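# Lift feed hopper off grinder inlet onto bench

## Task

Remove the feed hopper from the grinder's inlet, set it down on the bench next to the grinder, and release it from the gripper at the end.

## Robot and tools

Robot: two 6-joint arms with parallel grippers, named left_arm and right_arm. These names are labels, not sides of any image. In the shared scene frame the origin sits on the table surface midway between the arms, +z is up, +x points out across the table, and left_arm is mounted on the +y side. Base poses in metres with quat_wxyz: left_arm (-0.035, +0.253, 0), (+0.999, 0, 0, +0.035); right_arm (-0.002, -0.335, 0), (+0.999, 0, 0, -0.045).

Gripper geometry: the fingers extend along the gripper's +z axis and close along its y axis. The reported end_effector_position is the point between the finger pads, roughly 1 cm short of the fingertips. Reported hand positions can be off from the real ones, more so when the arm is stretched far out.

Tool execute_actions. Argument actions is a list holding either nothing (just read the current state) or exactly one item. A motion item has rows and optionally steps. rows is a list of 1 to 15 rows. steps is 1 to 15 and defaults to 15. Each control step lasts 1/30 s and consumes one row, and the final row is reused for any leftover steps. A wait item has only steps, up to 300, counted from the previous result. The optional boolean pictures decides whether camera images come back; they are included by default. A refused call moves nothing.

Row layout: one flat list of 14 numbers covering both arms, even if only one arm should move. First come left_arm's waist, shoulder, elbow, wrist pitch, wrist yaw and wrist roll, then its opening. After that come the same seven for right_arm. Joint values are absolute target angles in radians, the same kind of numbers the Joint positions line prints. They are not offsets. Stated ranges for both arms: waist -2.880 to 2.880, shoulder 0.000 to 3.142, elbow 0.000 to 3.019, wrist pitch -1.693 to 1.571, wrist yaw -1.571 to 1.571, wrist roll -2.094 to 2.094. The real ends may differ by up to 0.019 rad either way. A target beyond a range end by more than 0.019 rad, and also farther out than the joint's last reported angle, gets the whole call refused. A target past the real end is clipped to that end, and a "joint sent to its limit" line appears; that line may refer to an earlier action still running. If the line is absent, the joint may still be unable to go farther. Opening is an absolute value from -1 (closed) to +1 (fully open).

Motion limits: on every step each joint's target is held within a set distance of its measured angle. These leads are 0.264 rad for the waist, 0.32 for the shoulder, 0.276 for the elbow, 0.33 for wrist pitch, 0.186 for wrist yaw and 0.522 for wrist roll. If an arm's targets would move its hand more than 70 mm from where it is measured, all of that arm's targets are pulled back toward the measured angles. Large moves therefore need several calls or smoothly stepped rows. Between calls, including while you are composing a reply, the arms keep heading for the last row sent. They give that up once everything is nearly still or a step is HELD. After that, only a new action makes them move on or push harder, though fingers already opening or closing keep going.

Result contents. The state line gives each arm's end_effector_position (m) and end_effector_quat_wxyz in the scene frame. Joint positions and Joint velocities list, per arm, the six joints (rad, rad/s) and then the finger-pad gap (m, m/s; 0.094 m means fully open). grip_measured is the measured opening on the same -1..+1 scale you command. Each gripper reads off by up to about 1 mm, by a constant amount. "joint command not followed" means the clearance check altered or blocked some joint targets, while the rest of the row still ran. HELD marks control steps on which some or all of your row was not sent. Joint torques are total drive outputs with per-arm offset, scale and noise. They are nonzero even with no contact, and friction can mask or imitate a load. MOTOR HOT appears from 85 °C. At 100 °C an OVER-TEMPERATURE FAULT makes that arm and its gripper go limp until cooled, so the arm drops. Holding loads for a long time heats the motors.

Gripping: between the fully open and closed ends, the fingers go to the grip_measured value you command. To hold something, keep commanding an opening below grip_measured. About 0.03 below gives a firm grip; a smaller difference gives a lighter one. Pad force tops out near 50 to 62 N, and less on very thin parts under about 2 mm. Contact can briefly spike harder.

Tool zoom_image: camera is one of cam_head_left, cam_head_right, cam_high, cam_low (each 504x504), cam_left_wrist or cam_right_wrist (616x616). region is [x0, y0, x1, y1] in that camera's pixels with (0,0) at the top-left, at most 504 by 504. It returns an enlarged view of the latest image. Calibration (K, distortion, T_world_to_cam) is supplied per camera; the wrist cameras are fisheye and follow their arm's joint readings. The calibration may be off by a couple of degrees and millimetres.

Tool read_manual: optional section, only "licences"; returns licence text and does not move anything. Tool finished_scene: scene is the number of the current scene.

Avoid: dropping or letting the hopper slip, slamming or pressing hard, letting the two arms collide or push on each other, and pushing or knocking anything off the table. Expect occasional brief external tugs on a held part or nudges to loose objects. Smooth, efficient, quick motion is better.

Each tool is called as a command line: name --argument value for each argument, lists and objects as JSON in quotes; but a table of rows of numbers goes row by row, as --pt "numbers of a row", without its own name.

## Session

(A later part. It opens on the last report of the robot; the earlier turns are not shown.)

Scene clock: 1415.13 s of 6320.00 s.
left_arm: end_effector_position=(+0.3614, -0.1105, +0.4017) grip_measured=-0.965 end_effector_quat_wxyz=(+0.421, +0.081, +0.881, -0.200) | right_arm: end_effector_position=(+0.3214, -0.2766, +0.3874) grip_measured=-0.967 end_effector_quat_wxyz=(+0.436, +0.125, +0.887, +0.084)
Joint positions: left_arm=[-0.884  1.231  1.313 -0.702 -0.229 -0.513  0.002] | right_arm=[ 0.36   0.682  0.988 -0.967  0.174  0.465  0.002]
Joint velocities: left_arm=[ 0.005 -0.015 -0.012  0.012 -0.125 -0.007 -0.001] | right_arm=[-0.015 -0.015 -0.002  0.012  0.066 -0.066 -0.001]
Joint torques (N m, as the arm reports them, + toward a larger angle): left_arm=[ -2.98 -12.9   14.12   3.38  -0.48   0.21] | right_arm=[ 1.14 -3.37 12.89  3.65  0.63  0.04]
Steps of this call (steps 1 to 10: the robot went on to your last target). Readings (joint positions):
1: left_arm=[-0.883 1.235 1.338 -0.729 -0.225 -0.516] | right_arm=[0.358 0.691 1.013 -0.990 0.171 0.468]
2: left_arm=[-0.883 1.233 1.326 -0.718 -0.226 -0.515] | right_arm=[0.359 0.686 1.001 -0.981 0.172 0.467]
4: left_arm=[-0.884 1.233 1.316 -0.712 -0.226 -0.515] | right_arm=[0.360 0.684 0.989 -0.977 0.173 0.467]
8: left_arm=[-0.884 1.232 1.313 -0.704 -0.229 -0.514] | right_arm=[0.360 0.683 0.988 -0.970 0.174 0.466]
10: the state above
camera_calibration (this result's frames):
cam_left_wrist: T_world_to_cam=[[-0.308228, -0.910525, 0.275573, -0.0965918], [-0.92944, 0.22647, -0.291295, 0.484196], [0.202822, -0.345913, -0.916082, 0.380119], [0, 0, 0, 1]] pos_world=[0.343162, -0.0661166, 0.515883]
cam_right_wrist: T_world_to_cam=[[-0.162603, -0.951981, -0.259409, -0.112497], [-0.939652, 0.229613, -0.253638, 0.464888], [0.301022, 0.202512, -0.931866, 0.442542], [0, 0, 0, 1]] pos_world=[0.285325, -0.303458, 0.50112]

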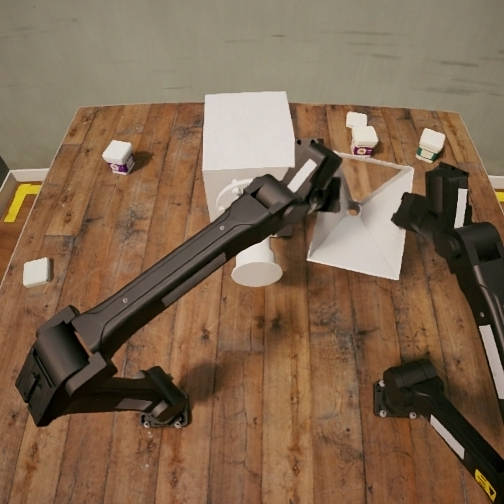

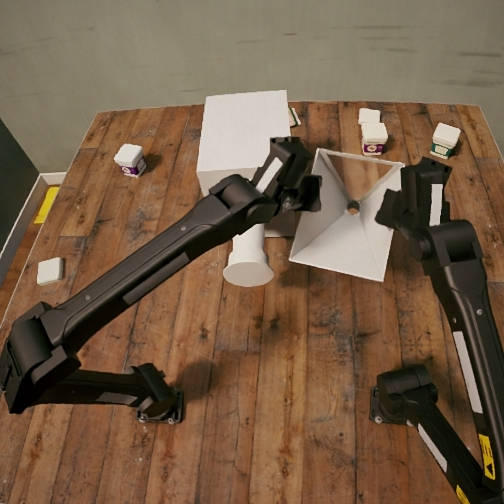

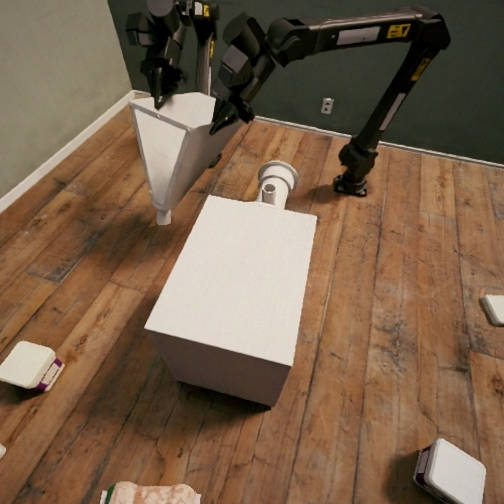

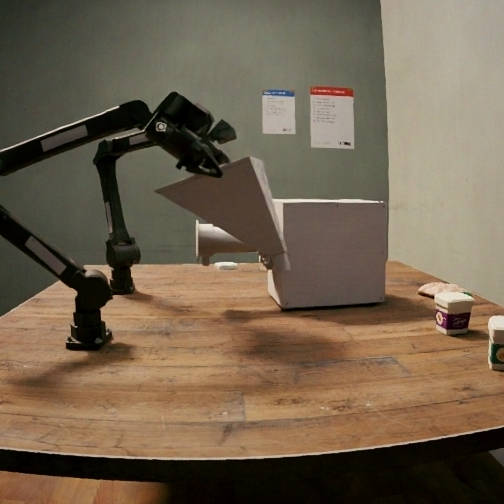

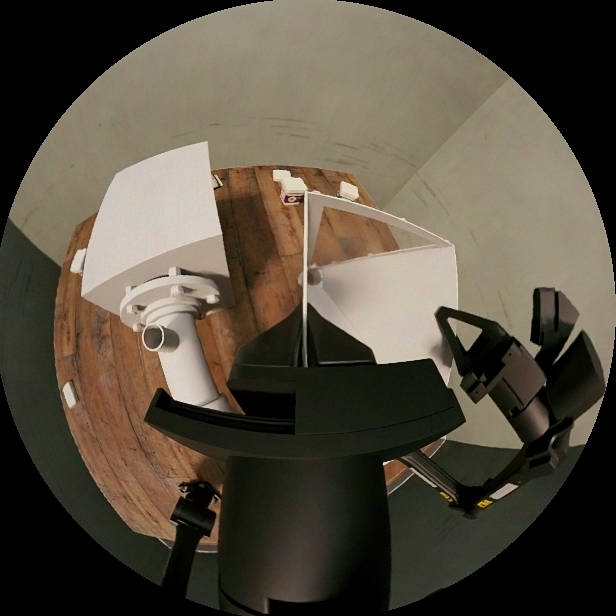

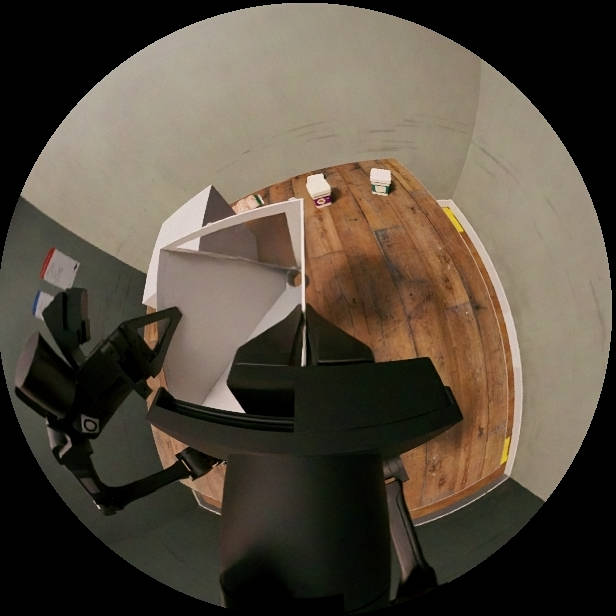

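execute_actions --actions '[{"rows": [[-0.898,1.205,1.335,-0.65,-0.238,-0.50,-1,0.348,0.653,1.02,-0.90,0.17,0.462,-1],[-0.899,1.217,1.326,-0.637,-0.239,-0.50,-1,0.338,0.651,1.008,-0.887,0.164,0.457,-1],[-0.90,1.221,1.318,-0.624,-0.239,-0.50,-1,0.329,0.65,0.995,-0.874,0.158,0.452,-1],[-0.901,1.226,1.309,-0.611,-0.24,-0.50,-1,0.32,0.648,0.983,-0.861,0.152,0.447,-1],[-0.902,1.23,1.301,-0.598,-0.24,-0.50,-1,0.312,0.647,0.97,-0.848,0.146,0.441,-1],[-0.903,1.235,1.292,-0.585,-0.241,-0.50,-1,0.303,0.645,0.958,-0.835,0.14,0.436,-1],[-0.904,1.239,1.284,-0.572,-0.241,-0.50,-1,0.294,0.644,0.945,-0.822,0.134,0.431,-1],[-0.905,1.244,1.275,-0.559,-0.242,-0.50,-1,0.286,0.642,0.933,-0.809,0.128,0.426,-1],[-0.906,1.248,1.267,-0.546,-0.242,-0.50,-1,0.277,0.641,0.92,-0.796,0.122,0.421,-1],[-0.907,1.253,1.258,-0.533,-0.243,-0.50,-1,0.268,0.639,0.908,-0.783,0.116,0.416,-1],[-0.908,1.257,1.25,-0.52,-0.244,-0.50,-1,0.26,0.638,0.895,-0.77,0.11,0.41,-1],[-0.909,1.262,1.241,-0.507,-0.244,-0.50,-1,0.251,0.636,0.883,-0.757,0.104,0.405,-1],[-0.91,1.266,1.233,-0.494,-0.245,-0.50,-1,0.242,0.635,0.87,-0.744,0.098,0.40,-1],[-0.911,1.271,1.225,-0.48,-0.245,-0.50,-1,0.234,0.634,0.858,-0.731,0.092,0.395,-1],[-0.912,1.275,1.217,-0.467,-0.246,-0.50,-1,0.225,0.634,0.845,-0.718,0.086,0.39,-1]], "steps": 15}]' --pictures false

execute_actions --actions '[{"rows": [[-0.913,1.282,1.211,-0.454,-0.247,-0.50,-1,0.217,0.64,0.833,-0.704,0.08,0.386,-1],[-0.913,1.289,1.206,-0.442,-0.247,-0.50,-1,0.21,0.648,0.822,-0.69,0.074,0.381,-1],[-0.914,1.297,1.20,-0.429,-0.248,-0.501,-1,0.202,0.654,0.81,-0.676,0.068,0.377,-1],[-0.914,1.304,1.195,-0.416,-0.248,-0.501,-1,0.195,0.658,0.799,-0.662,0.062,0.373,-1],[-0.915,1.311,1.189,-0.403,-0.249,-0.501,-1,0.187,0.661,0.787,-0.648,0.056,0.369,-1],[-0.916,1.318,1.183,-0.391,-0.249,-0.502,-1,0.179,0.664,0.776,-0.634,0.05,0.364,-1],[-0.916,1.326,1.178,-0.378,-0.25,-0.502,-1,0.172,0.667,0.764,-0.62,0.044,0.36,-1],[-0.917,1.333,1.172,-0.365,-0.25,-0.502,-1,0.164,0.67,0.753,-0.606,0.038,0.356,-1],[-0.917,1.34,1.167,-0.353,-0.251,-0.503,-1,0.157,0.673,0.741,-0.592,0.032,0.352,-1],[-0.918,1.347,1.161,-0.34,-0.251,-0.503,-1,0.149,0.676,0.73,-0.578,0.025,0.347,-1],[-0.919,1.355,1.155,-0.327,-0.252,-0.503,-1,0.141,0.679,0.718,-0.564,0.019,0.343,-1],[-0.919,1.362,1.15,-0.314,-0.252,-0.503,-1,0.134,0.682,0.707,-0.55,0.013,0.339,-1],[-0.92,1.369,1.144,-0.302,-0.253,-0.504,-1,0.126,0.685,0.695,-0.536,0.007,0.335,-1],[-0.92,1.376,1.138,-0.289,-0.253,-0.504,-1,0.119,0.688,0.684,-0.522,0.001,0.33,-1],[-0.921,1.383,1.132,-0.276,-0.254,-0.504,-1,0.111,0.691,0.672,-0.508,-0.005,0.326,-1]], "steps": 15}]' --pictures false

execute_actions --actions '[{"steps": 10}]' --pictures true

Scene clock: 1470.27 s of 6320.00 s.
left_arm: end_effector_position=(+0.3768, -0.1287, +0.3458) grip_measured=-0.965 end_effector_quat_wxyz=(+0.427, +0.083, +0.878, -0.200) | right_arm: end_effector_position=(+0.3357, -0.2932, +0.3316) grip_measured=-0.967 end_effector_quat_wxyz=(+0.440, +0.124, +0.885, +0.089)
Joint positions: left_arm=[-0.889  1.289  1.212 -0.531 -0.239 -0.506  0.002] | right_arm=[ 0.256  0.667  0.826 -0.803  0.086  0.401  0.002]
Joint velocities: left_arm=[-0.054  0.181 -0.232  0.393  0.007  0.007 -0.   ] | right_arm=[-0.249 -0.015 -0.408  0.349 -0.081 -0.125  0.001]
Joint torques (N m, as the arm reports them, + toward a larger angle): left_arm=[ -3.29 -12.72  13.16   3.31  -0.46   0.08] | right_arm=[-0.1  -2.59 13.22  3.91  0.25  0.02]
Steps of this call (steps 1 to 30: the robot went on to your last target; steps 31 to 90: nothing new was sent; then 51.63 s passed at rest; steps 91 to 105: all 15 steps of this action). Readings (joint positions):
91: left_arm=[-0.884 1.230 1.313 -0.700 -0.230 -0.512] | right_arm=[0.360 0.681 0.988 -0.965 0.172 0.464]
92: left_arm=[-0.884 1.230 1.311 -0.695 -0.232 -0.512] | right_arm=[0.358 0.681 0.986 -0.960 0.169 0.463]
94: left_arm=[-0.884 1.230 1.304 -0.676 -0.237 -0.510] | right_arm=[0.348 0.677 0.974 -0.938 0.158 0.456]
98: left_arm=[-0.885 1.242 1.274 -0.624 -0.239 -0.506] | right_arm=[0.317 0.668 0.929 -0.886 0.131 0.435]
105: the state above

Scene clock: 1470.77 s of 6320.00 s.
left_arm: end_effector_position=(+0.3939, -0.1515, +0.2796) grip_measured=-0.965 end_effector_quat_wxyz=(+0.431, +0.083, +0.876, -0.201) | right_arm: end_effector_position=(+0.3519, -0.3146, +0.2648) grip_measured=-0.967 end_effector_quat_wxyz=(+0.443, +0.122, +0.884, +0.090)
Joint positions: left_arm=[-0.896  1.391  1.127 -0.336 -0.246 -0.508  0.002] | right_arm=[ 0.144  0.694  0.655 -0.593 -0.008  0.331  0.002]
Joint velocities: left_arm=[-0.034  0.239 -0.178  0.379 -0.022  0.022 -0.001] | right_arm=[-0.22   0.083 -0.325  0.418 -0.183 -0.11  -0.   ]
Joint torques (N m, as the arm reports them, + toward a larger angle): left_arm=[ -3.65 -13.65  12.57   3.1   -0.44   0.07] | right_arm=[-1.65 -1.36 12.71  3.15  0.26  0.13]
Steps of this call (steps 1 to 15: all 15 steps of this action). Readings (joint positions):
1: left_arm=[-0.890 1.295 1.203 -0.518 -0.239 -0.507] | right_arm=[0.248 0.667 0.813 -0.790 0.079 0.397]
2: left_arm=[-0.891 1.301 1.196 -0.505 -0.239 -0.508] | right_arm=[0.240 0.667 0.800 -0.778 0.073 0.392]
4: left_arm=[-0.892 1.314 1.184 -0.480 -0.239 -0.508] | right_arm=[0.225 0.667 0.775 -0.751 0.061 0.382]
8: left_arm=[-0.893 1.340 1.165 -0.427 -0.242 -0.508] | right_arm=[0.194 0.672 0.732 -0.694 0.037 0.363]
15: the state above

Scene clock: 1471.10 s of 6320.00 s.
left_arm: end_effector_position=(+0.3945, -0.1565, +0.2606) grip_measured=-0.965 end_effector_quat_wxyz=(+0.424, +0.081, +0.879, -0.200) | right_arm: end_effector_position=(+0.3519, -0.3189, +0.2466) grip_measured=-0.967 end_effector_quat_wxyz=(+0.435, +0.122, +0.888, +0.085)
Joint positions: left_arm=[-0.902  1.419  1.112 -0.309 -0.247 -0.52   0.002] | right_arm=[ 0.128  0.707  0.622 -0.567 -0.014  0.319  0.002]
Joint velocities: left_arm=[-0.015  0.005 -0.007 -0.017  0.022 -0.037  0.001] | right_arm=[-0.015  0.005 -0.007  0.012 -0.081 -0.081  0.001]
Joint torques (N m, as the arm reports them, + toward a larger angle): left_arm=[ -3.54 -14.34  12.67   3.09  -0.41   0.18] | right_arm=[-0.99 -2.6  13.82  4.11  0.25  0.15]
Steps of this call (steps 1 to 10: the robot went on to your last target). Readings (joint positions):
1: left_arm=[-0.897 1.398 1.122 -0.325 -0.246 -0.509] | right_arm=[0.138 0.697 0.644 -0.582 -0.013 0.328]
2: left_arm=[-0.899 1.406 1.119 -0.319 -0.246 -0.510] | right_arm=[0.133 0.700 0.636 -0.576 -0.014 0.325]
4: left_arm=[-0.901 1.416 1.114 -0.315 -0.246 -0.515] | right_arm=[0.130 0.705 0.626 -0.574 -0.014 0.323]
8: left_arm=[-0.902 1.419 1.112 -0.311 -0.247 -0.520] | right_arm=[0.129 0.707 0.622 -0.570 -0.014 0.320]
10: the state above
camera_calibration (this result's frames):
cam_left_wrist: T_world_to_cam=[[-0.308765, -0.910777, 0.274133, -0.088752], [-0.927842, 0.225022, -0.297447, 0.485059], [0.209222, -0.346194, -0.914536, 0.225296], [0, 0, 0, 1]] pos_world=[0.375517, -0.111986, 0.37465]
cam_right_wrist: T_world_to_cam=[[-0.157108, -0.953234, -0.25819, -0.187034], [-0.941601, 0.223428, -0.251929, 0.465905], [0.297834, 0.203531, -0.932668, 0.312355], [0, 0, 0, 1]] pos_world=[0.316282, -0.345957, 0.360409]

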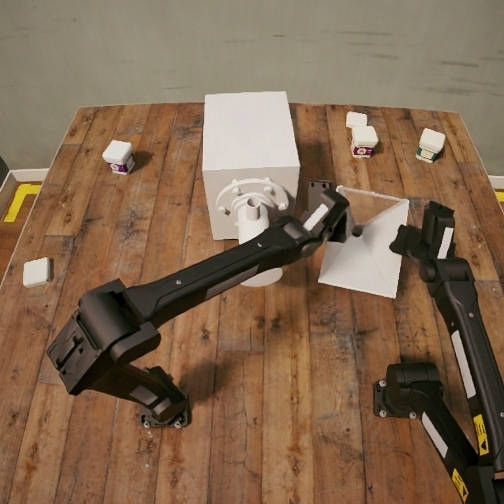

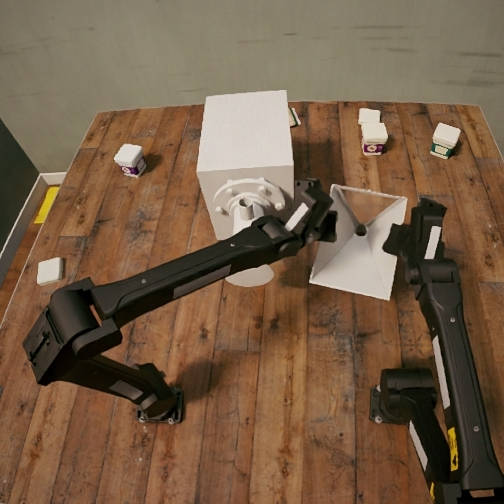

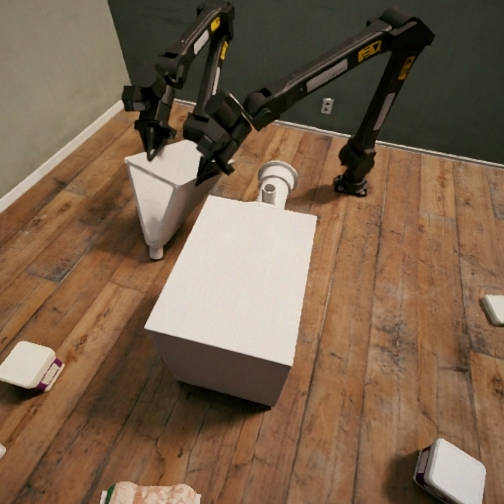

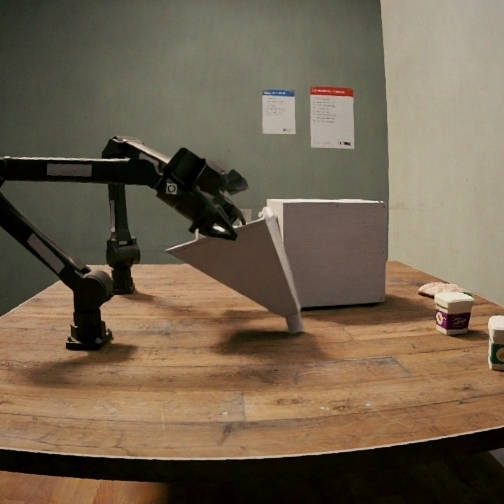

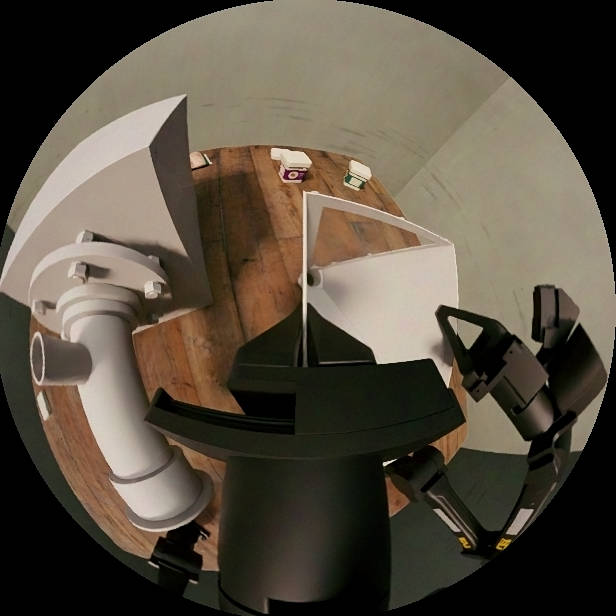

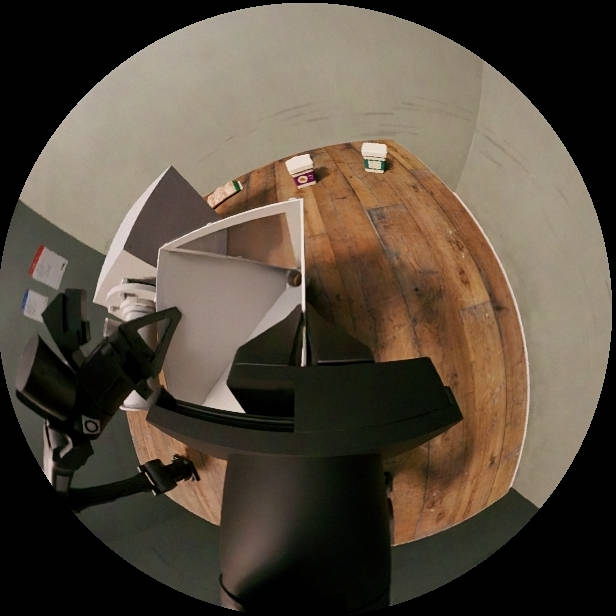

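execute_actions --actions '[]'

Scene clock: 1482.37 s of 6320.00 s.
left_arm: end_effector_position=(+0.3945, -0.1565, +0.2606) grip_measured=-0.965 end_effector_quat_wxyz=(+0.424, +0.081, +0.879, -0.200) | right_arm: end_effector_position=(+0.3519, -0.3189, +0.2466) grip_measured=-0.967 end_effector_quat_wxyz=(+0.435, +0.122, +0.888, +0.085)
Joint positions: left_arm=[-0.902  1.419  1.112 -0.309 -0.247 -0.52   0.002] | right_arm=[ 0.128  0.707  0.622 -0.567 -0.014  0.318  0.002]
Joint velocities: left_arm=[-0.005 -0.005 -0.017 -0.002  0.007 -0.007  0.001] | right_arm=[-0.005  0.005 -0.012 -0.007 -0.051 -0.037 -0.001]
Joint torques (N m, as the arm reports them, + toward a larger angle): left_arm=[ -3.27 -14.4   12.77   3.17  -0.39   0.17] | right_arm=[-1.2  -2.88 13.61  3.77  0.26  0.03]
Steps of this call (steps 1 to 30: the robot went on to your last target; steps 31 to 90: nothing new was sent; then 8.27 s passed at rest). Readings (joint positions):
1: left_arm=[-0.902 1.419 1.112 -0.309 -0.247 -0.520] | right_arm=[0.128 0.707 0.622 -0.567 -0.014 0.319]
2: left_arm=[-0.902 1.419 1.112 -0.309 -0.247 -0.520] | right_arm=[0.128 0.707 0.622 -0.567 -0.014 0.319]
4: left_arm=[-0.902 1.419 1.112 -0.309 -0.247 -0.520] | right_arm=[0.128 0.707 0.622 -0.567 -0.014 0.319]
8: left_arm=[-0.902 1.419 1.112 -0.309 -0.247 -0.520] | right_arm=[0.128 0.707 0.622 -0.567 -0.014 0.318]
90: the state above
All arms were judged still, so your last target was given up. Only a new action makes them travel on or press farther. Fingers that are still opening or closing keep moving.
camera_calibration (this result's frames):
cam_left_wrist: T_world_to_cam=[[-0.308765, -0.910777, 0.274133, -0.088752], [-0.927842, 0.225022, -0.297447, 0.485059], [0.209222, -0.346194, -0.914536, 0.225296], [0, 0, 0, 1]] pos_world=[0.375517, -0.111986, 0.37465]
cam_right_wrist: T_world_to_cam=[[-0.156658, -0.953463, -0.257618, -0.187406], [-0.941695, 0.222839, -0.252096, 0.465792], [0.297772, 0.203104, -0.932781, 0.312269], [0, 0, 0, 1]] pos_world=[0.31629, -0.345904, 0.360424]

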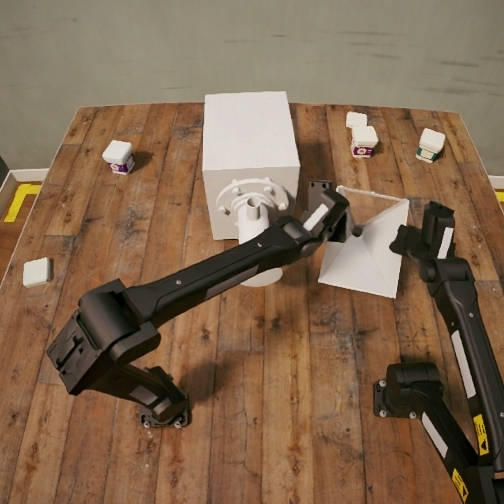

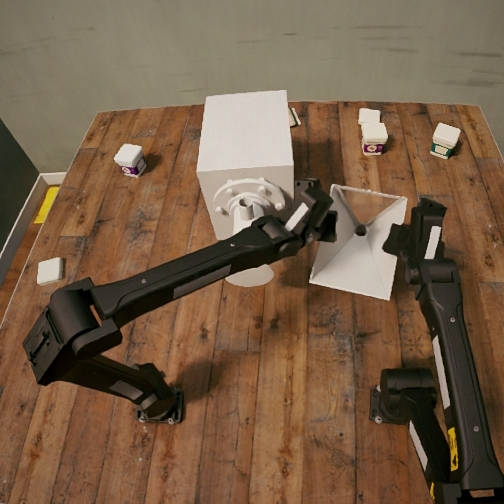

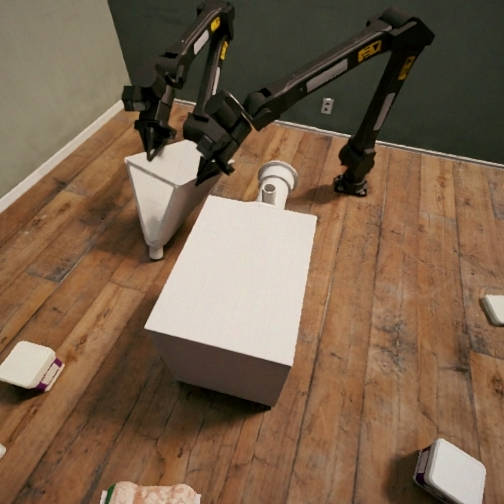

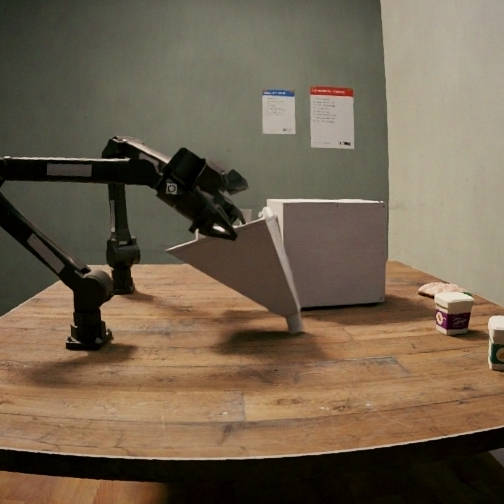

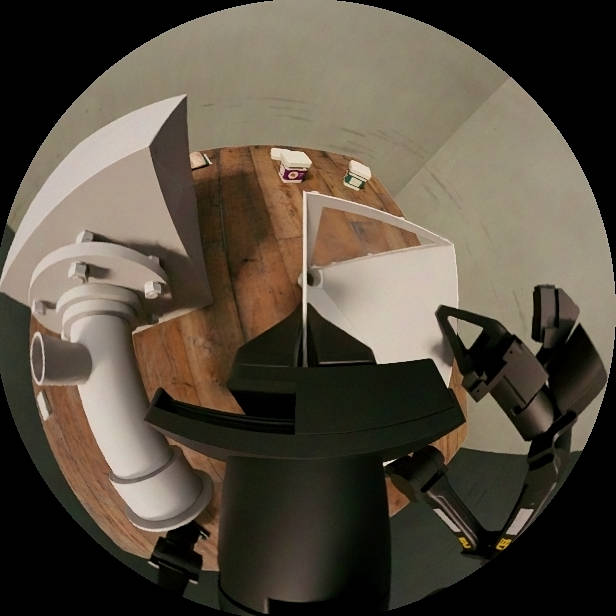

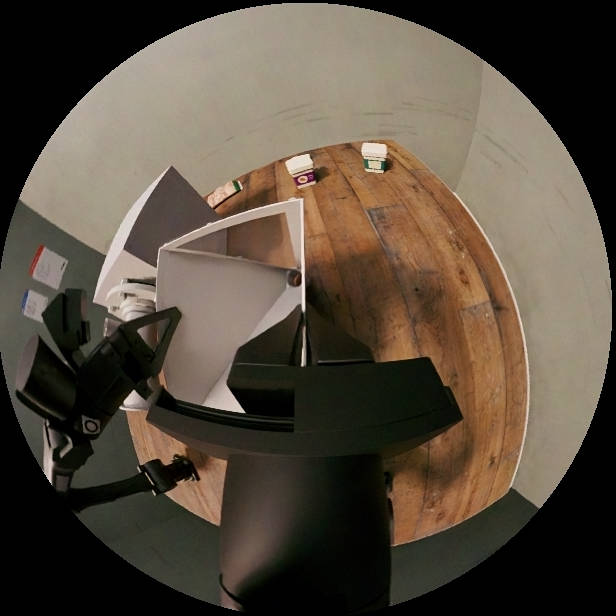

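execute_actions --actions '[{"rows":[[-0.924,1.378,1.122,-0.277,-0.253,-0.505,-1,0.116,0.679,0.662,-0.514,-0.008,0.323,-1],[-0.927,1.372,1.112,-0.278,-0.251,-0.505,-1,0.120,0.667,0.652,-0.520,-0.011,0.319,-1],[-0.931,1.367,1.102,-0.278,-0.250,-0.506,-1,0.125,0.655,0.641,-0.526,-0.014,0.316,-1],[-0.934,1.362,1.092,-0.279,-0.249,-0.506,-1,0.129,0.643,0.631,-0.532,-0.017,0.312,-1],[-0.937,1.356,1.082,-0.280,-0.247,-0.507,-1,0.134,0.631,0.621,-0.538,-0.020,0.309,-1],[-0.940,1.351,1.072,-0.281,-0.246,-0.507,-1,0.138,0.620,0.611,-0.544,-0.023,0.306,-1],[-0.943,1.346,1.062,-0.281,-0.245,-0.508,-1,0.143,0.608,0.600,-0.550,-0.025,0.302,-1],[-0.946,1.340,1.052,-0.282,-0.243,-0.508,-1,0.147,0.596,0.590,-0.556,-0.028,0.299,-1],[-0.950,1.335,1.042,-0.283,-0.242,-0.509,-1,0.152,0.584,0.580,-0.562,-0.031,0.295,-1],[-0.953,1.330,1.032,-0.284,-0.241,-0.509,-1,0.156,0.572,0.570,-0.568,-0.034,0.292,-1],[-0.956,1.324,1.022,-0.284,-0.239,-0.510,-1,0.161,0.560,0.559,-0.574,-0.037,0.288,-1],[-0.959,1.319,1.012,-0.285,-0.238,-0.510,-1,0.165,0.548,0.549,-0.580,-0.040,0.285,-1]],"steps":15}]'

Scene clock: 1567.70 s of 6320.00 s.
left_arm: end_effector_position=(+0.3571, -0.1463, +0.2449) grip_measured=-0.966 end_effector_quat_wxyz=(+0.413, +0.095, +0.882, -0.204) | right_arm: end_effector_position=(+0.3159, -0.3086, +0.2334) grip_measured=-0.968 end_effector_quat_wxyz=(+0.447, +0.097, +0.884, +0.098)
Joint positions: left_arm=[-0.939  1.348  1.009 -0.295 -0.247 -0.53   0.002] | right_arm=[ 0.154  0.559  0.526 -0.588 -0.035  0.301  0.002]
Joint velocities: left_arm=[-0.034 -0.044 -0.081  0.007 -0.037 -0.037  0.   ] | right_arm=[ 0.005 -0.132 -0.071 -0.051 -0.007 -0.022 -0.001]
Joint torques (N m, as the arm reports them, + toward a larger angle): left_arm=[ -2.78 -12.4   11.57   2.11   0.22   0.23] | right_arm=[ 1.89  1.   12.29  2.23 -0.16 -0.11]
Steps of this call (steps 1 to 90: nothing new was sent; then 81.83 s passed at rest; steps 91 to 105: all 15 steps of this action). Readings (joint positions):
91: left_arm=[-0.902 1.419 1.112 -0.309 -0.247 -0.520] | right_arm=[0.128 0.707 0.622 -0.567 -0.014 0.318]
92: left_arm=[-0.902 1.419 1.110 -0.308 -0.247 -0.521] | right_arm=[0.128 0.706 0.621 -0.567 -0.016 0.317]
94: left_arm=[-0.903 1.415 1.100 -0.304 -0.247 -0.522] | right_arm=[0.128 0.699 0.613 -0.567 -0.021 0.315]
98: left_arm=[-0.917 1.391 1.067 -0.295 -0.247 -0.524] | right_arm=[0.131 0.650 0.580 -0.567 -0.028 0.308]
105: the state above
camera_calibration (this result's frames):
cam_left_wrist: T_world_to_cam=[[-0.333381, -0.902364, 0.273122, -0.0765021], [-0.924923, 0.256902, -0.280214, 0.442816], [0.18269, -0.346035, -0.920263, 0.233199], [0, 0, 0, 1]] pos_world=[0.341463, -0.102098, 0.359582]
cam_right_wrist: T_world_to_cam=[[-0.0979917, -0.960134, -0.2618, -0.206253], [-0.943775, 0.173116, -0.281636, 0.418384], [0.31573, 0.219483, -0.923115, 0.305737], [0, 0, 0, 1]] pos_world=[0.278119, -0.337564, 0.346066]

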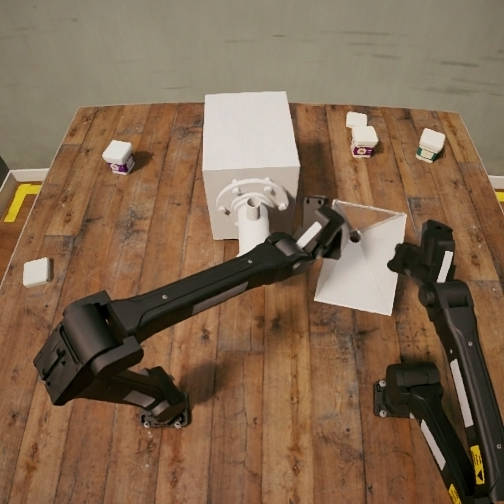

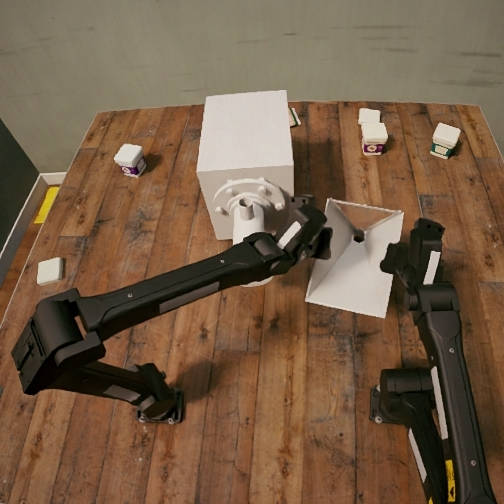

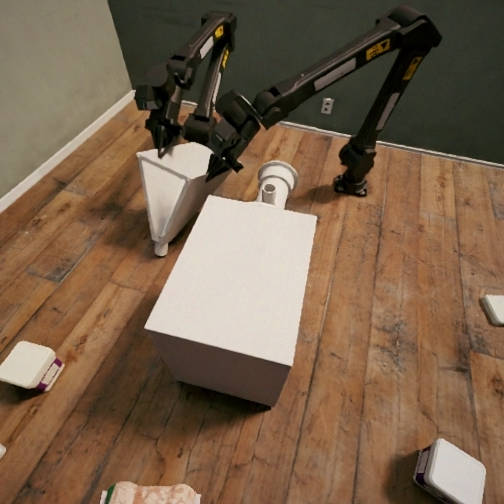

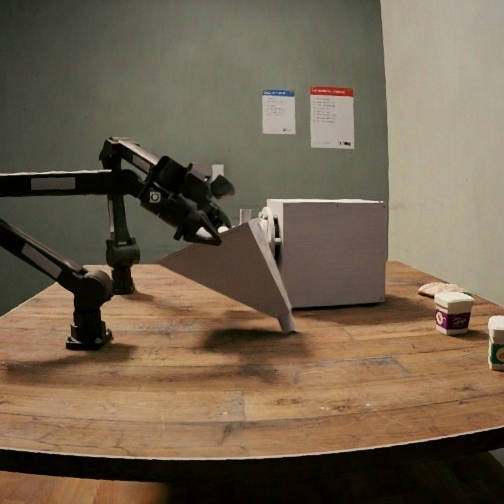

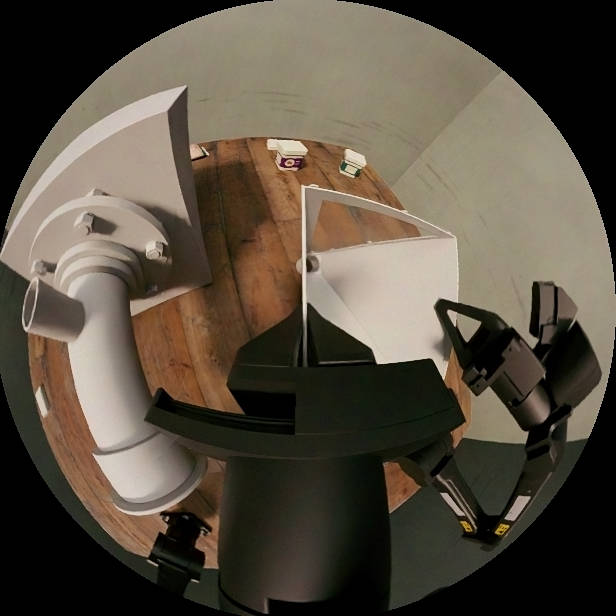

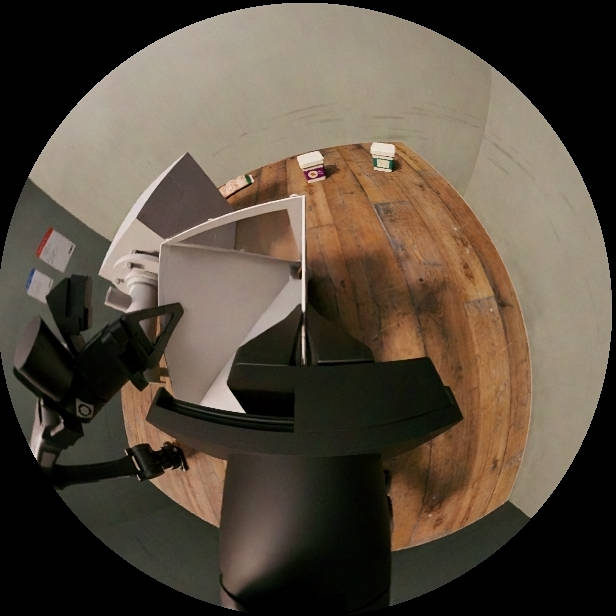

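execute_actions --actions '[{"rows":[[-0.962,1.317,1.002,-0.288,-0.237,-0.511,-1,0.170,0.540,0.541,-0.592,-0.038,0.286,-1],[-0.966,1.314,0.993,-0.291,-0.237,-0.512,-1,0.176,0.531,0.533,-0.603,-0.036,0.287,-1],[-0.969,1.312,0.983,-0.294,-0.236,-0.513,-1,0.181,0.523,0.524,-0.615,-0.034,0.288,-1],[-0.973,1.309,0.973,-0.297,-0.235,-0.513,-1,0.186,0.515,0.516,-0.627,-0.032,0.289,-1],[-0.976,1.307,0.963,-0.300,-0.235,-0.514,-1,0.191,0.506,0.508,-0.638,-0.030,0.290,-1],[-0.980,1.305,0.954,-0.303,-0.234,-0.515,-1,0.197,0.498,0.500,-0.650,-0.028,0.291,-1],[-0.983,1.302,0.944,-0.305,-0.233,-0.516,-1,0.202,0.490,0.491,-0.662,-0.025,0.292,-1],[-0.986,1.300,0.934,-0.308,-0.233,-0.517,-1,0.207,0.481,0.483,-0.673,-0.023,0.293,-1],[-0.990,1.297,0.924,-0.311,-0.232,-0.518,-1,0.212,0.473,0.475,-0.685,-0.021,0.294,-1],[-0.993,1.295,0.915,-0.314,-0.231,-0.518,-1,0.218,0.465,0.467,-0.697,-0.019,0.295,-1],[-0.997,1.292,0.905,-0.317,-0.231,-0.519,-1,0.223,0.456,0.458,-0.708,-0.017,0.296,-1],[-1.0,1.29,0.895,-0.32,-0.23,-0.52,-1,0.228,0.448,0.45,-0.72,-0.015,0.297,-1]],"steps":15}]'

Scene clock: 1586.30 s of 6320.00 s.
left_arm: end_effector_position=(+0.3166, -0.1359, +0.2101) grip_measured=-0.966 end_effector_quat_wxyz=(+0.385, +0.120, +0.893, -0.198) | right_arm: end_effector_position=(+0.2735, -0.2978, +0.2015) grip_measured=-0.968 end_effector_quat_wxyz=(+0.413, +0.068, +0.904, +0.092)
Joint positions: left_arm=[-0.981  1.301  0.902 -0.299 -0.236 -0.533  0.002] | right_arm=[ 0.215  0.437  0.456 -0.717 -0.015  0.283  0.002]
Joint velocities: left_arm=[-0.015 -0.015 -0.066 -0.012  0.051  0.051 -0.001] | right_arm=[ 0.034 -0.083 -0.051 -0.11   0.007 -0.022 -0.   ]
Joint torques (N m, as the arm reports them, + toward a larger angle): left_arm=[ -3.21 -10.74  10.16   0.69   0.1    0.12] | right_arm=[ 0.55  3.1  10.17  1.93 -0.03  0.14]
Steps of this call (steps 1 to 15: the robot went on to your last target; steps 16 to 90: nothing new was sent; then 15.10 s passed at rest; steps 91 to 105: all 15 steps of this action). Readings (joint positions):
91: left_arm=[-0.940 1.347 1.006 -0.295 -0.247 -0.531] | right_arm=[0.154 0.557 0.525 -0.590 -0.035 0.299]
92: left_arm=[-0.940 1.346 1.004 -0.295 -0.247 -0.531] | right_arm=[0.155 0.556 0.525 -0.594 -0.035 0.299]
94: left_arm=[-0.943 1.341 0.994 -0.295 -0.244 -0.531] | right_arm=[0.161 0.547 0.520 -0.607 -0.034 0.299]
98: left_arm=[-0.957 1.322 0.957 -0.295 -0.240 -0.533] | right_arm=[0.183 0.502 0.496 -0.649 -0.025 0.295]
105: the state above
camera_calibration (this result's frames):
cam_left_wrist: T_world_to_cam=[[-0.365484, -0.896364, 0.250904, -0.0554726], [-0.922696, 0.313355, -0.224591, 0.38818], [0.122693, -0.313592, -0.941598, 0.240098], [0, 0, 0, 1]] pos_world=[0.308439, -0.0960688, 0.327176]
cam_right_wrist: T_world_to_cam=[[-0.0616341, -0.972844, -0.223106, -0.2299], [-0.970105, 0.110959, -0.215836, 0.342962], [0.23473, 0.203133, -0.950599, 0.310114], [0, 0, 0, 1]] pos_world=[0.245746, -0.324706, 0.317525]

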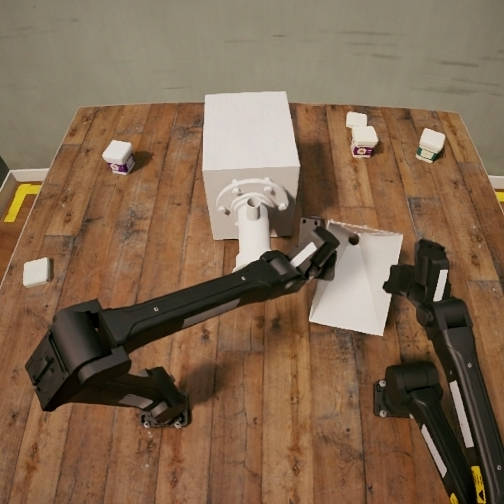

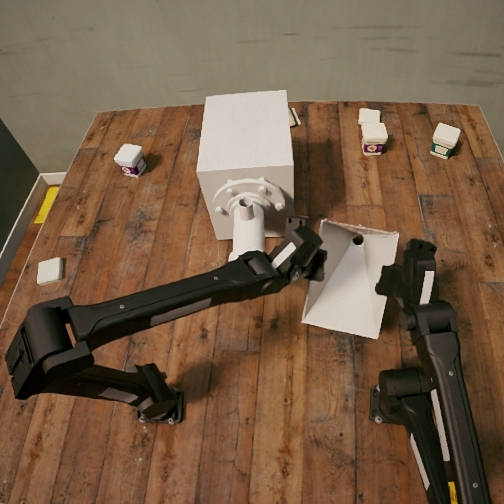

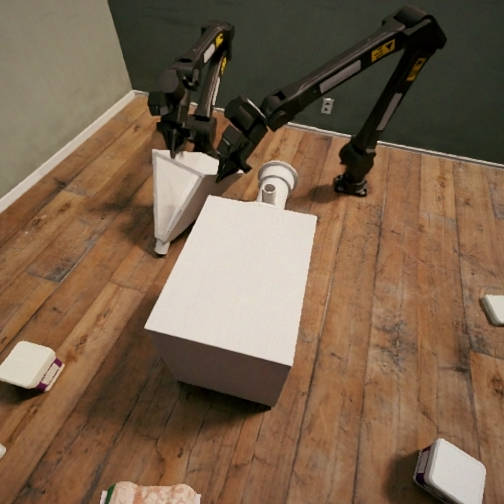

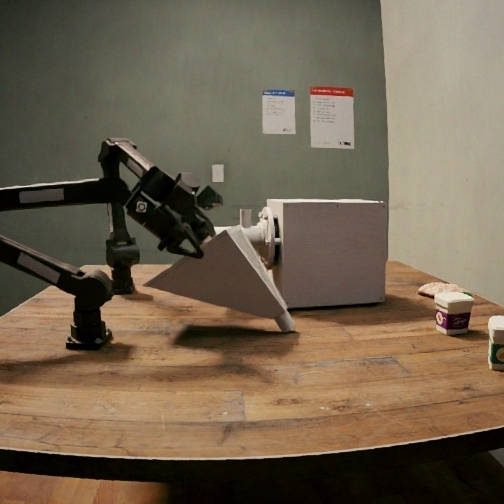

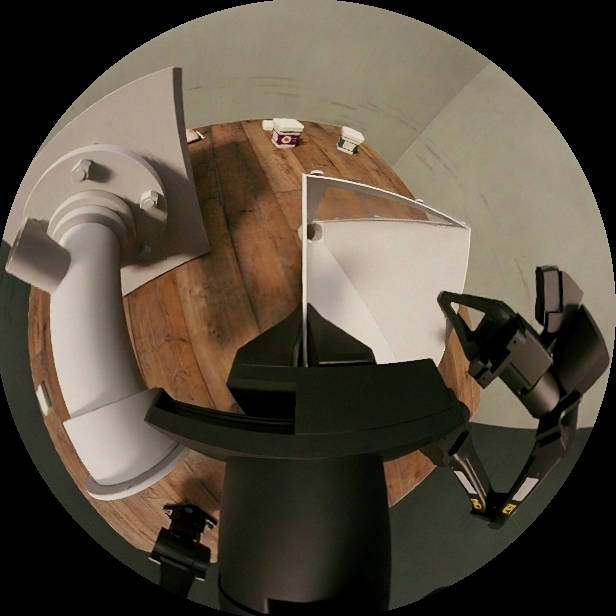

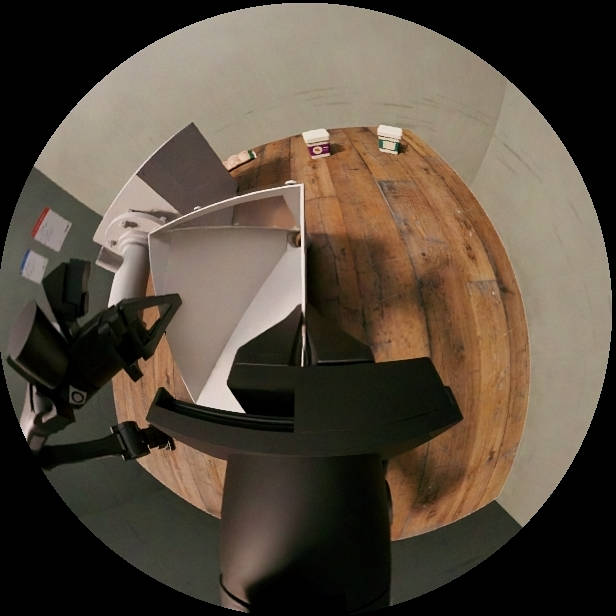

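execute_actions --actions '[{"rows":[[-1.003,1.290,0.889,-0.326,-0.227,-0.52,-1,0.233,0.443,0.444,-0.731,-0.014,0.298,-1],[-1.006,1.290,0.883,-0.332,-0.224,-0.52,-1,0.238,0.438,0.439,-0.742,-0.013,0.299,-1],[-1.009,1.291,0.878,-0.338,-0.221,-0.52,-1,0.244,0.434,0.433,-0.753,-0.013,0.300,-1],[-1.012,1.291,0.872,-0.343,-0.218,-0.52,-1,0.249,0.429,0.427,-0.763,-0.012,0.301,-1],[-1.015,1.291,0.866,-0.349,-0.215,-0.52,-1,0.254,0.424,0.422,-0.774,-0.011,0.302,-1],[-1.019,1.291,0.860,-0.355,-0.213,-0.52,-1,0.259,0.419,0.416,-0.785,-0.011,0.304,-1],[-1.022,1.291,0.854,-0.361,-0.210,-0.52,-1,0.264,0.414,0.410,-0.796,-0.010,0.305,-1],[-1.025,1.291,0.848,-0.367,-0.207,-0.52,-1,0.269,0.409,0.405,-0.807,-0.009,0.306,-1],[-1.028,1.292,0.843,-0.373,-0.204,-0.52,-1,0.275,0.405,0.399,-0.818,-0.008,0.307,-1],[-1.031,1.292,0.837,-0.378,-0.201,-0.52,-1,0.280,0.400,0.393,-0.828,-0.008,0.308,-1],[-1.034,1.292,0.831,-0.384,-0.198,-0.52,-1,0.285,0.395,0.388,-0.839,-0.007,0.309,-1],[-1.037,1.292,0.825,-0.39,-0.195,-0.52,-1,0.29,0.39,0.382,-0.85,-0.006,0.31,-1]],"steps":15}]'

Scene clock: 1614.50 s of 6320.00 s.
left_arm: end_effector_position=(+0.2775, -0.1237, +0.1594) grip_measured=-0.966 end_effector_quat_wxyz=(+0.328, +0.166, +0.915, -0.168) | right_arm: end_effector_position=(+0.2340, -0.2853, +0.1481) grip_measured=-0.968 end_effector_quat_wxyz=(+0.339, +0.033, +0.936, +0.088)
Joint positions: left_arm=[-1.017  1.301  0.828 -0.365 -0.201 -0.512  0.002] | right_arm=[ 0.288  0.391  0.381 -0.845 -0.014  0.273  0.002]
Joint velocities: left_arm=[-0.054  0.044 -0.076 -0.071  0.037  0.081  0.   ] | right_arm=[ 0.063 -0.015 -0.115 -0.139 -0.022 -0.022 -0.   ]
Joint torques (N m, as the arm reports them, + toward a larger angle): left_arm=[ -3.04 -10.45  10.06   0.5    0.09  -0.13] | right_arm=[ 0.35  3.58 10.53  1.56  0.28  0.49]
Steps of this call (steps 1 to 15: the robot went on to your last target; steps 16 to 90: nothing new was sent; then 24.70 s passed at rest; steps 91 to 105: all 15 steps of this action). Readings (joint positions):
91: left_arm=[-0.983 1.301 0.901 -0.300 -0.235 -0.533] | right_arm=[0.216 0.435 0.455 -0.721 -0.014 0.282]
92: left_arm=[-0.983 1.301 0.900 -0.302 -0.233 -0.533] | right_arm=[0.217 0.435 0.455 -0.725 -0.013 0.282]
94: left_arm=[-0.984 1.299 0.895 -0.309 -0.228 -0.533] | right_arm=[0.223 0.431 0.452 -0.738 -0.011 0.281]
98: left_arm=[-0.994 1.296 0.874 -0.327 -0.216 -0.530] | right_arm=[0.245 0.408 0.433 -0.780 -0.007 0.279]
105: the state above
camera_calibration (this result's frames):
cam_left_wrist: T_world_to_cam=[[-0.412585, -0.891206, 0.18848, -0.0223921], [-0.910827, 0.400678, -0.0992506, 0.324472], [0.0129331, -0.212622, -0.977049, 0.249524], [0, 0, 0, 1]] pos_world=[0.283072, -0.0969107, 0.280221]
cam_right_wrist: T_world_to_cam=[[-0.0159648, -0.982513, -0.185508, -0.251063], [-0.997385, 0.0287283, -0.0663201, 0.252511], [0.0704897, 0.183964, -0.980402, 0.303498], [0, 0, 0, 1]] pos_world=[0.226449, -0.309759, 0.267722]

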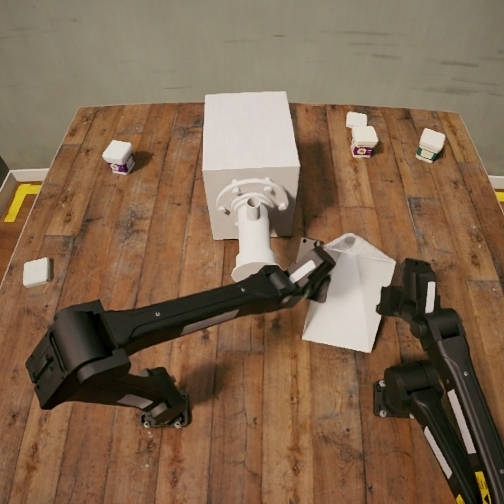

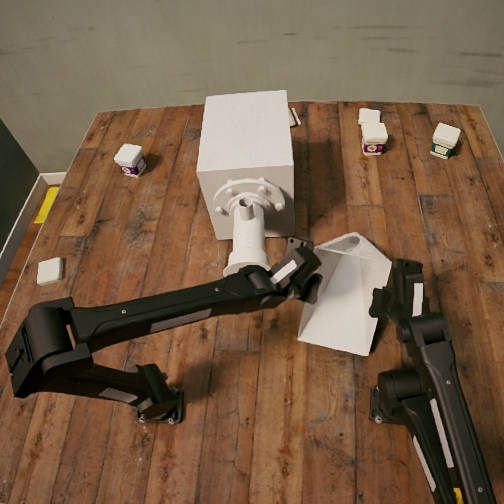

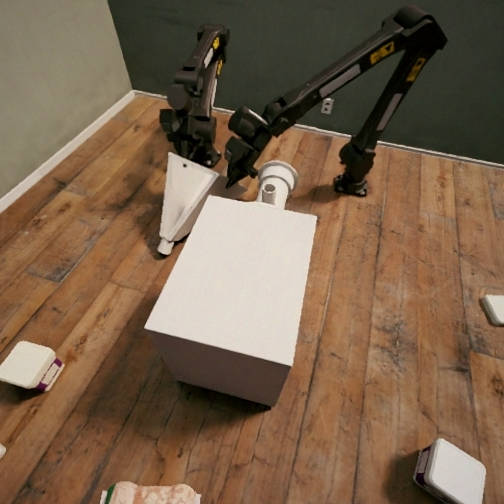

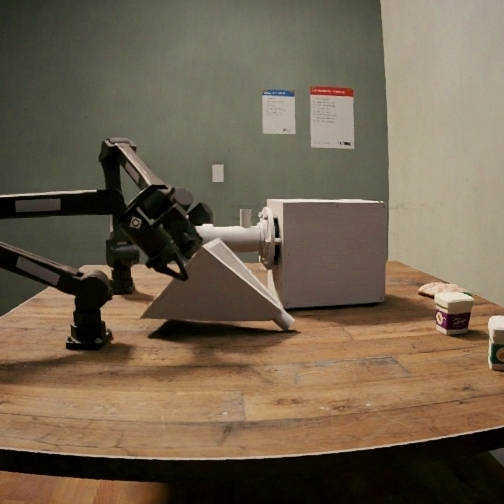

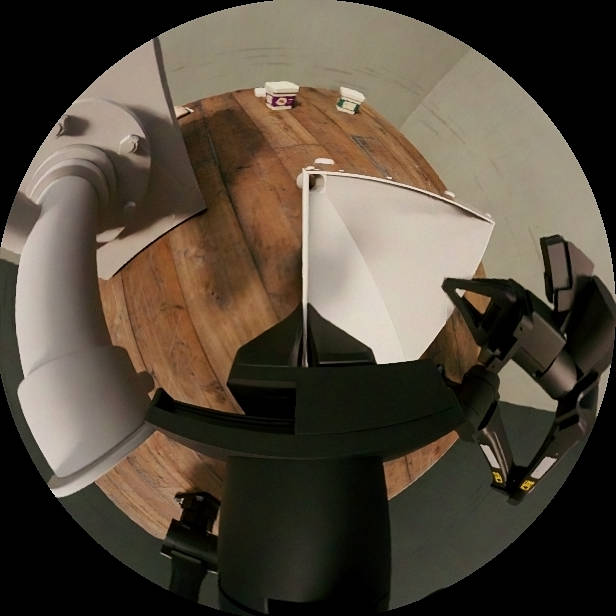

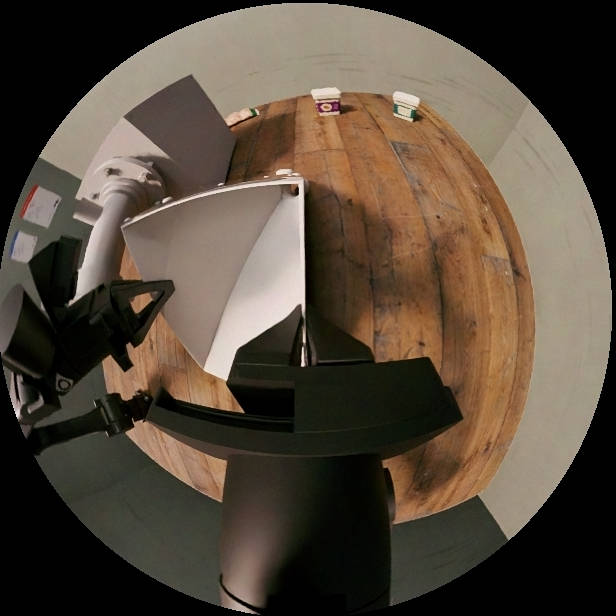

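zoom_image --camera "cam_head_right" --region '[210, 220, 350, 330]'

zoom_image --camera "cam_high" --region '[200, 110, 320, 210]'

Region (210, 220, 350, 330) of cam_head_right's 504x504 image, scaled by 3.600, with more detail than that image has; it fills the top 396 rows of this view, and the rest is white.

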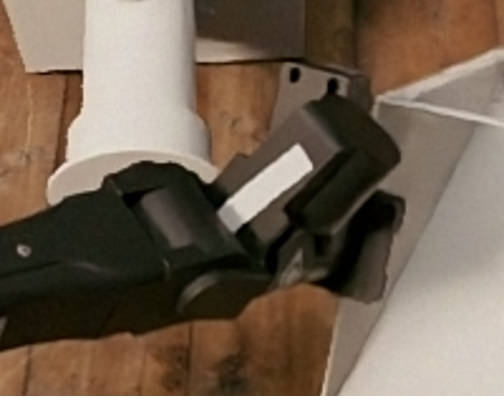

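Region (200, 110, 320, 210) of cam_high's 504x504 image, scaled by 4.200, with more detail than that image has.

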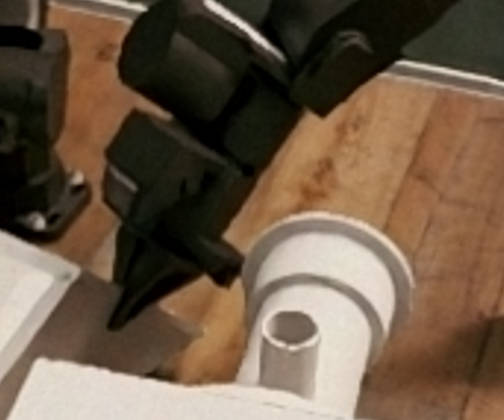

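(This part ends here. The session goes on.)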